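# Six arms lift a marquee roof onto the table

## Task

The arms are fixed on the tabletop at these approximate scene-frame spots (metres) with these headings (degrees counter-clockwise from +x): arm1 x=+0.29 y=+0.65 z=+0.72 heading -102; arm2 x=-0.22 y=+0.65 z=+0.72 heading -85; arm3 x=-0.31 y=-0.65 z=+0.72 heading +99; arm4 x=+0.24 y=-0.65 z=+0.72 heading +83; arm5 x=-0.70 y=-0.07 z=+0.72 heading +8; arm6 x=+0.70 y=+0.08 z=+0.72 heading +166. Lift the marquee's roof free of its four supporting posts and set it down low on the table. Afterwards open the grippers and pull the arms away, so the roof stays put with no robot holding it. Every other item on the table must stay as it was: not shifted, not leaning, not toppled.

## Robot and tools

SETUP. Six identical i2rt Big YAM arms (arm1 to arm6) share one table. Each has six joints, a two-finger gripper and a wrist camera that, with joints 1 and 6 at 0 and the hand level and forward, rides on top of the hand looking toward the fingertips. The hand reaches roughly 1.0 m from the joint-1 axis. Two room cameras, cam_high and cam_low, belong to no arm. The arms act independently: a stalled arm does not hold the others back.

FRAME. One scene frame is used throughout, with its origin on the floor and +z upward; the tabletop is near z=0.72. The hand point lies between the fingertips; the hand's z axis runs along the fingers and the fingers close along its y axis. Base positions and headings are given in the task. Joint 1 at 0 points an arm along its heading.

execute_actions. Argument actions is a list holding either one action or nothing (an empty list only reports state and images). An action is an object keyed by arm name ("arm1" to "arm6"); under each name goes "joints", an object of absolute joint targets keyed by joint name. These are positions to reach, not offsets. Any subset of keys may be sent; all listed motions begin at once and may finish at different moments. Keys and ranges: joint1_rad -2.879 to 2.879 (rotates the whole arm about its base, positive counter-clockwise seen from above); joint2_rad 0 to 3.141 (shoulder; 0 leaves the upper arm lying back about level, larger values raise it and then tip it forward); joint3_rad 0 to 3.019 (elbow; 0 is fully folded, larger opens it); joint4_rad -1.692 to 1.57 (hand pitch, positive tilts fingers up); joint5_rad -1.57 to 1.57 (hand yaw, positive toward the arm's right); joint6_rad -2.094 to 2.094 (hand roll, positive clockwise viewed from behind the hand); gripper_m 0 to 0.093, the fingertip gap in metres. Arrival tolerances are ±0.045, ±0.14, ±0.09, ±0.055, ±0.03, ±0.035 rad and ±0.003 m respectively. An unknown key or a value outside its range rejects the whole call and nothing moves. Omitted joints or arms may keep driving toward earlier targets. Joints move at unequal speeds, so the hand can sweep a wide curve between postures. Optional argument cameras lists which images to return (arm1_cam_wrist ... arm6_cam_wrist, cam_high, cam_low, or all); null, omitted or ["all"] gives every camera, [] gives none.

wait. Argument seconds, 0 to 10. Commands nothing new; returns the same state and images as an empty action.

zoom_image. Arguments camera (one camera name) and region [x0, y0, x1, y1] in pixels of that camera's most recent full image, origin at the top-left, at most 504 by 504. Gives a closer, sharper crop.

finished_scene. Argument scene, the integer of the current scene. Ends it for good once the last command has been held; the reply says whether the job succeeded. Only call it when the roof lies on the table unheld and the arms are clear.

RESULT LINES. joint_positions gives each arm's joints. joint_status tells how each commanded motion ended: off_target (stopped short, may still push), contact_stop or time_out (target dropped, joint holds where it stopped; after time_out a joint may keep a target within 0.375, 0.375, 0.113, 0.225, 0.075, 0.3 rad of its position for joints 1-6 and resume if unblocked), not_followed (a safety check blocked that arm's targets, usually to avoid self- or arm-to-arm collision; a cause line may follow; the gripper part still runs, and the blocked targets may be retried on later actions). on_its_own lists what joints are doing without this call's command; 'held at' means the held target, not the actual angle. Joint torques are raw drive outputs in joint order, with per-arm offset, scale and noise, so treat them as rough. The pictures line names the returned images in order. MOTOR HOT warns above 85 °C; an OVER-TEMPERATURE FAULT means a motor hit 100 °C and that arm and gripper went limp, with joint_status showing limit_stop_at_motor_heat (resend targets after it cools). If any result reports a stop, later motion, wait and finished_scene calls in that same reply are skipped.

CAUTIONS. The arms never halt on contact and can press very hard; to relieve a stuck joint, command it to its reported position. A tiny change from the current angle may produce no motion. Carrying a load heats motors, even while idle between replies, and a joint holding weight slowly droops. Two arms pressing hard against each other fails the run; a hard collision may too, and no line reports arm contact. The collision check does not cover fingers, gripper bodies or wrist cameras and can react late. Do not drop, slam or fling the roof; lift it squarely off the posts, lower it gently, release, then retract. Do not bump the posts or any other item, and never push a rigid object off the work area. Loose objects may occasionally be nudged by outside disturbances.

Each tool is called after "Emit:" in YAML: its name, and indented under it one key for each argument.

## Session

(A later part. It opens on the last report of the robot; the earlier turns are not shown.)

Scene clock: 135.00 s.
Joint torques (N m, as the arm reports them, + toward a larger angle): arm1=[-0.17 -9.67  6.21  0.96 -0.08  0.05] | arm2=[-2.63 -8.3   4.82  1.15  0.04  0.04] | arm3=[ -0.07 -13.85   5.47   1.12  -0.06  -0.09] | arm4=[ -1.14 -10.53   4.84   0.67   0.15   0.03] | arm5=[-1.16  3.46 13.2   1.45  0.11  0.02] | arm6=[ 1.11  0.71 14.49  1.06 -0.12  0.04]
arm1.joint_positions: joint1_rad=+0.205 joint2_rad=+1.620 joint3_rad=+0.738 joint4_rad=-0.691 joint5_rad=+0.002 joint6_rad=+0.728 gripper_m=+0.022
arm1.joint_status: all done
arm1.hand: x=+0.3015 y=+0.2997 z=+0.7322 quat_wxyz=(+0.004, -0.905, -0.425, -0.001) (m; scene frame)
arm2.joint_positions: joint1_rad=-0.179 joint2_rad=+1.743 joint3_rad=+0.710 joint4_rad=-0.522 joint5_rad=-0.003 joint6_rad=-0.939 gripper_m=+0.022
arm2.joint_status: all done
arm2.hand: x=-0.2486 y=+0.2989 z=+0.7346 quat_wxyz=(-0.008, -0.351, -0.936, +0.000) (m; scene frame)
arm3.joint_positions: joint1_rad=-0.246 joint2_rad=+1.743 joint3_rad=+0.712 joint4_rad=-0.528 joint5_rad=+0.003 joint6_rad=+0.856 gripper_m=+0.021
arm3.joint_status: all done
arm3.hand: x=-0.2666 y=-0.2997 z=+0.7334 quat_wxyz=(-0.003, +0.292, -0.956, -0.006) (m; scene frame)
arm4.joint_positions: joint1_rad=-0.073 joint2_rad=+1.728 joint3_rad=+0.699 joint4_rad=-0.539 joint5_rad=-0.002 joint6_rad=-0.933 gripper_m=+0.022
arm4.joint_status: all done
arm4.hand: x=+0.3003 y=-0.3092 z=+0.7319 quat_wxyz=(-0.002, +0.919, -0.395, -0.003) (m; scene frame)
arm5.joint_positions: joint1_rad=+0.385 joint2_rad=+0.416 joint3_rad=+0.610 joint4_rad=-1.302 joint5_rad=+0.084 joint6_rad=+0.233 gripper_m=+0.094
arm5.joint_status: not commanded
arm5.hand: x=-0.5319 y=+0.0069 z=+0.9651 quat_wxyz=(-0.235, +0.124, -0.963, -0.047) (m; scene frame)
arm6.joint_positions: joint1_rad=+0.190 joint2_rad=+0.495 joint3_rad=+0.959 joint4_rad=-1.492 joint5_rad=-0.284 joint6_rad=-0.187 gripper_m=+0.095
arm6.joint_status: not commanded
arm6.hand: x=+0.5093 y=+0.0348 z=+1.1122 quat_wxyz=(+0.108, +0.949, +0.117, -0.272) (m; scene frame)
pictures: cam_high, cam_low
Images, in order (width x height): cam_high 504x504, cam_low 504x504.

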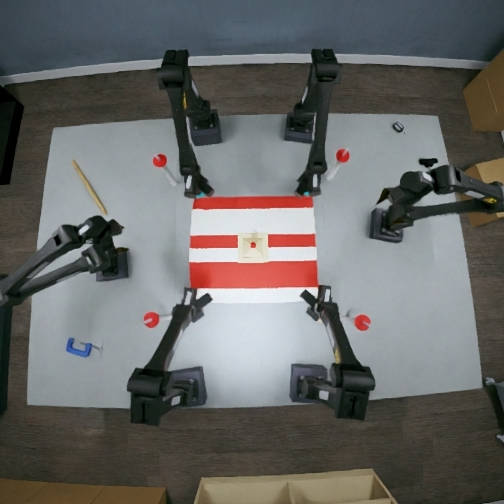

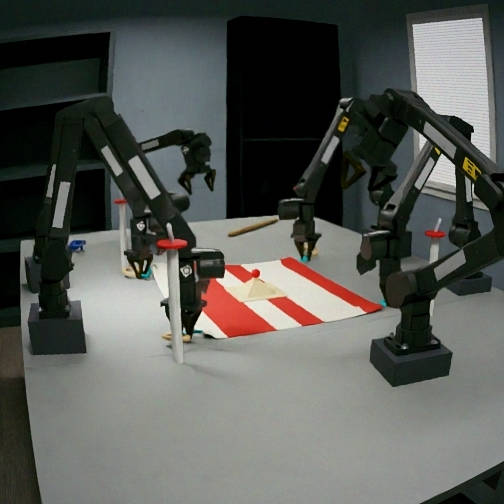

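Emit:
execute_actions:
  actions: []
  cameras: ["cam_high","cam_low"]

Scene clock: 149.77 s.
Joint torques (N m, as the arm reports them, + toward a larger angle): arm1=[-0.26 -9.56  6.08  0.99 -0.08  0.03] | arm2=[-2.68 -8.24  4.8   1.13  0.03  0.04] | arm3=[ -0.02 -14.02   5.56   1.16  -0.08  -0.1 ] | arm4=[ -0.72 -10.47   4.84   0.76   0.16   0.03] | arm5=[-1.42  3.44 13.37  1.61  0.1   0.05] | arm6=[ 1.14  0.71 14.48  1.07 -0.12  0.04]
arm1.joint_positions: joint1_rad=+0.205 joint2_rad=+1.620 joint3_rad=+0.738 joint4_rad=-0.691 joint5_rad=+0.002 joint6_rad=+0.728 gripper_m=+0.022
arm1.joint_status: all done
arm1.hand: x=+0.3015 y=+0.2997 z=+0.7322 quat_wxyz=(+0.004, -0.905, -0.425, -0.001) (m; scene frame)
arm2.joint_positions: joint1_rad=-0.179 joint2_rad=+1.743 joint3_rad=+0.710 joint4_rad=-0.522 joint5_rad=-0.003 joint6_rad=-0.939 gripper_m=+0.022
arm2.joint_status: all done
arm2.hand: x=-0.2486 y=+0.2989 z=+0.7346 quat_wxyz=(-0.008, -0.351, -0.936, +0.000) (m; scene frame)
arm3.joint_positions: joint1_rad=-0.246 joint2_rad=+1.743 joint3_rad=+0.712 joint4_rad=-0.528 joint5_rad=+0.003 joint6_rad=+0.856 gripper_m=+0.021
arm3.joint_status: all done
arm3.hand: x=-0.2666 y=-0.2997 z=+0.7334 quat_wxyz=(-0.003, +0.292, -0.956, -0.006) (m; scene frame)
arm4.joint_positions: joint1_rad=-0.073 joint2_rad=+1.728 joint3_rad=+0.699 joint4_rad=-0.539 joint5_rad=-0.002 joint6_rad=-0.933 gripper_m=+0.022
arm4.joint_status: all done
arm4.hand: x=+0.3003 y=-0.3092 z=+0.7319 quat_wxyz=(-0.002, +0.919, -0.395, -0.003) (m; scene frame)
arm5.joint_positions: joint1_rad=+0.385 joint2_rad=+0.416 joint3_rad=+0.610 joint4_rad=-1.302 joint5_rad=+0.084 joint6_rad=+0.233 gripper_m=+0.094
arm5.joint_status: not commanded
arm5.hand: x=-0.5319 y=+0.0069 z=+0.9651 quat_wxyz=(-0.235, +0.124, -0.963, -0.047) (m; scene frame)
arm6.joint_positions: joint1_rad=+0.190 joint2_rad=+0.495 joint3_rad=+0.959 joint4_rad=-1.492 joint5_rad=-0.284 joint6_rad=-0.187 gripper_m=+0.095
arm6.joint_status: not commanded
arm6.hand: x=+0.5093 y=+0.0348 z=+1.1122 quat_wxyz=(+0.108, +0.949, +0.117, -0.272) (m; scene frame)
pictures: cam_high, cam_low
Images, in order (width x height): cam_high 504x504, cam_low 504x504.

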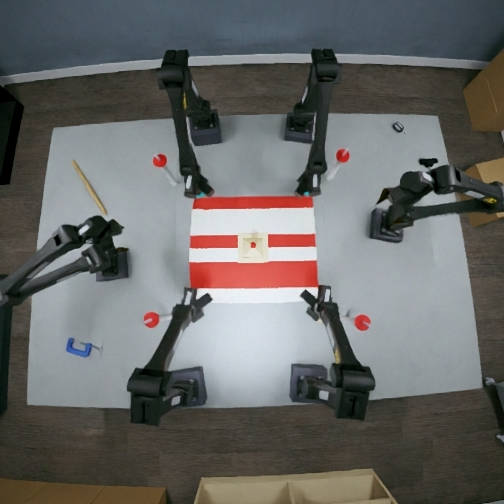

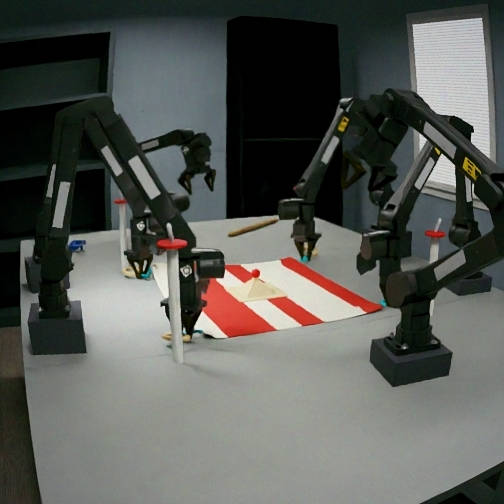

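Emit:
execute_actions:
  actions:
    - {"arm1":{"joints":{"gripper_m":0.045}},"arm2":{"joints":{"gripper_m":0.045}},"arm3":{"joints":{"gripper_m":0.045}},"arm4":{"joints":{"gripper_m":0.045}}}
  cameras: []

Emit:
execute_actions:
  actions:
    - {"arm1":{"joints":{"joint2_rad":0.9,"joint3_rad":0.9,"joint4_rad":-1.5}},"arm2":{"joints":{"joint2_rad":0.9,"joint3_rad":0.9,"joint4_rad":-1.5}},"arm3":{"joints":{"joint2_rad":0.9,"joint3_rad":0.9,"joint4_rad":-1.5}},"arm4":{"joints":{"joint2_rad":0.9,"joint3_rad":0.9,"joint4_rad":-1.5}}}
  cameras: ["cam_high","cam_low"]

Scene clock: 157.63 s.
Joint torques (N m, as the arm reports them, + toward a larger angle): arm1=[-0.35 -9.54  6.2   0.92 -0.08  0.04] | arm2=[-2.58 -8.13  4.79  1.17  0.06  0.03] | arm3=[  0.03 -13.96   5.58   1.22  -0.05  -0.09] | arm4=[ -0.91 -10.58   4.8    0.87   0.14   0.05] | arm5=[-0.68  3.55 13.4   1.57  0.11  0.06] | arm6=[ 1.14  0.7  14.48  1.07 -0.12  0.04]
arm1.joint_positions: joint1_rad=+0.205 joint2_rad=+1.619 joint3_rad=+0.738 joint4_rad=-0.690 joint5_rad=+0.002 joint6_rad=+0.728 gripper_m=+0.045
arm1.joint_status: all done
arm1.hand: x=+0.3016 y=+0.2993 z=+0.7324 quat_wxyz=(+0.003, -0.905, -0.425, +0.000) (m; scene frame)
arm2.joint_positions: joint1_rad=-0.179 joint2_rad=+1.743 joint3_rad=+0.710 joint4_rad=-0.522 joint5_rad=-0.003 joint6_rad=-0.939 gripper_m=+0.045
arm2.joint_status: all done
arm2.hand: x=-0.2486 y=+0.2989 z=+0.7346 quat_wxyz=(-0.008, -0.351, -0.936, +0.000) (m; scene frame)
arm3.joint_positions: joint1_rad=-0.246 joint2_rad=+1.743 joint3_rad=+0.712 joint4_rad=-0.528 joint5_rad=+0.003 joint6_rad=+0.856 gripper_m=+0.045
arm3.joint_status: all done
arm3.hand: x=-0.2666 y=-0.2997 z=+0.7334 quat_wxyz=(-0.003, +0.292, -0.956, -0.006) (m; scene frame)
arm4.joint_positions: joint1_rad=-0.073 joint2_rad=+1.728 joint3_rad=+0.699 joint4_rad=-0.538 joint5_rad=-0.002 joint6_rad=-0.933 gripper_m=+0.045
arm4.joint_status: all done
arm4.hand: x=+0.3003 y=-0.3090 z=+0.7319 quat_wxyz=(-0.003, +0.919, -0.395, -0.003) (m; scene frame)
arm5.joint_positions: joint1_rad=+0.385 joint2_rad=+0.416 joint3_rad=+0.610 joint4_rad=-1.302 joint5_rad=+0.084 joint6_rad=+0.233 gripper_m=+0.094
arm5.joint_status: not commanded
arm5.hand: x=-0.5319 y=+0.0069 z=+0.9651 quat_wxyz=(-0.235, +0.124, -0.963, -0.047) (m; scene frame)
arm6.joint_positions: joint1_rad=+0.190 joint2_rad=+0.495 joint3_rad=+0.959 joint4_rad=-1.492 joint5_rad=-0.284 joint6_rad=-0.187 gripper_m=+0.095
arm6.joint_status: not commanded
arm6.hand: x=+0.5093 y=+0.0348 z=+1.1122 quat_wxyz=(+0.108, +0.949, +0.117, -0.272) (m; scene frame)
pictures: none
No camera images: the call's "cameras" was empty. Leave "cameras" out to get every camera's image.

Scene clock: 159.17 s.
Joint torques (N m, as the arm reports them, + toward a larger angle): arm1=[-0.14 -2.32 11.27  0.01 -0.09  0.03] | arm2=[-2.82 -1.98 11.    0.24  0.04  0.04] | arm3=[ 0.2  -3.87 12.53 -0.21 -0.07 -0.09] | arm4=[-0.72 -1.84  9.01 -0.32  0.15  0.02] | arm5=[-0.98  3.53 13.19  1.57  0.1   0.07] | arm6=[ 1.17  0.71 14.48  1.07 -0.12  0.04]
arm1.joint_positions: joint1_rad=+0.205 joint2_rad=+0.896 joint3_rad=+0.874 joint4_rad=-1.488 joint5_rad=+0.002 joint6_rad=+0.728 gripper_m=+0.045
arm1.joint_status: all done
arm1.hand: x=+0.2975 y=+0.4139 z=+0.9831 quat_wxyz=(-0.025, -0.905, -0.425, +0.012) (m; scene frame)
arm2.joint_positions: joint1_rad=-0.179 joint2_rad=+0.902 joint3_rad=+0.880 joint4_rad=-1.490 joint5_rad=-0.003 joint6_rad=-0.938 gripper_m=+0.045
arm2.joint_status: all done
arm2.hand: x=-0.2430 y=+0.4122 z=+1.0337 quat_wxyz=(-0.014, -0.351, -0.936, +0.021) (m; scene frame)
arm3.joint_positions: joint1_rad=-0.246 joint2_rad=+0.898 joint3_rad=+0.873 joint4_rad=-1.484 joint5_rad=+0.003 joint6_rad=+0.856 gripper_m=+0.045
arm3.joint_status: all done
arm3.hand: x=-0.2802 y=-0.4160 z=+1.0292 quat_wxyz=(-0.014, +0.292, -0.956, -0.029) (m; scene frame)
arm4.joint_positions: joint1_rad=-0.073 joint2_rad=+0.895 joint3_rad=+0.889 joint4_rad=-1.483 joint5_rad=-0.002 joint6_rad=-0.933 gripper_m=+0.045
arm4.joint_status: all done
arm4.hand: x=+0.2823 y=-0.4146 z=+1.0318 quat_wxyz=(-0.040, +0.918, -0.395, -0.012) (m; scene frame)
arm5.joint_positions: joint1_rad=+0.385 joint2_rad=+0.416 joint3_rad=+0.610 joint4_rad=-1.302 joint5_rad=+0.084 joint6_rad=+0.233 gripper_m=+0.094
arm5.joint_status: not commanded
arm5.hand: x=-0.5319 y=+0.0069 z=+0.9651 quat_wxyz=(-0.235, +0.124, -0.963, -0.047) (m; scene frame)
arm6.joint_positions: joint1_rad=+0.190 joint2_rad=+0.495 joint3_rad=+0.959 joint4_rad=-1.492 joint5_rad=-0.284 joint6_rad=-0.187 gripper_m=+0.095
arm6.joint_status: not commanded
arm6.hand: x=+0.5093 y=+0.0348 z=+1.1122 quat_wxyz=(+0.108, +0.949, +0.117, -0.272) (m; scene frame)
pictures: cam_high, cam_low
Images, in order (width x height): cam_high 504x504, cam_low 504x504.

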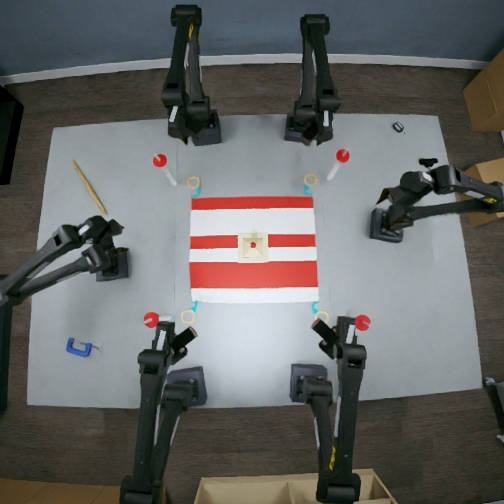

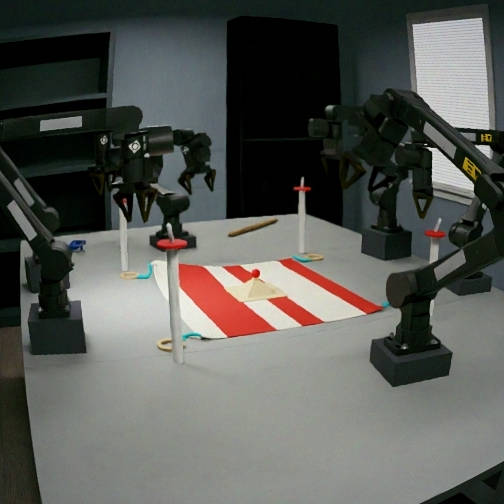

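Emit:
finished_scene:
  scene: 2

The scene is finished: the task was done.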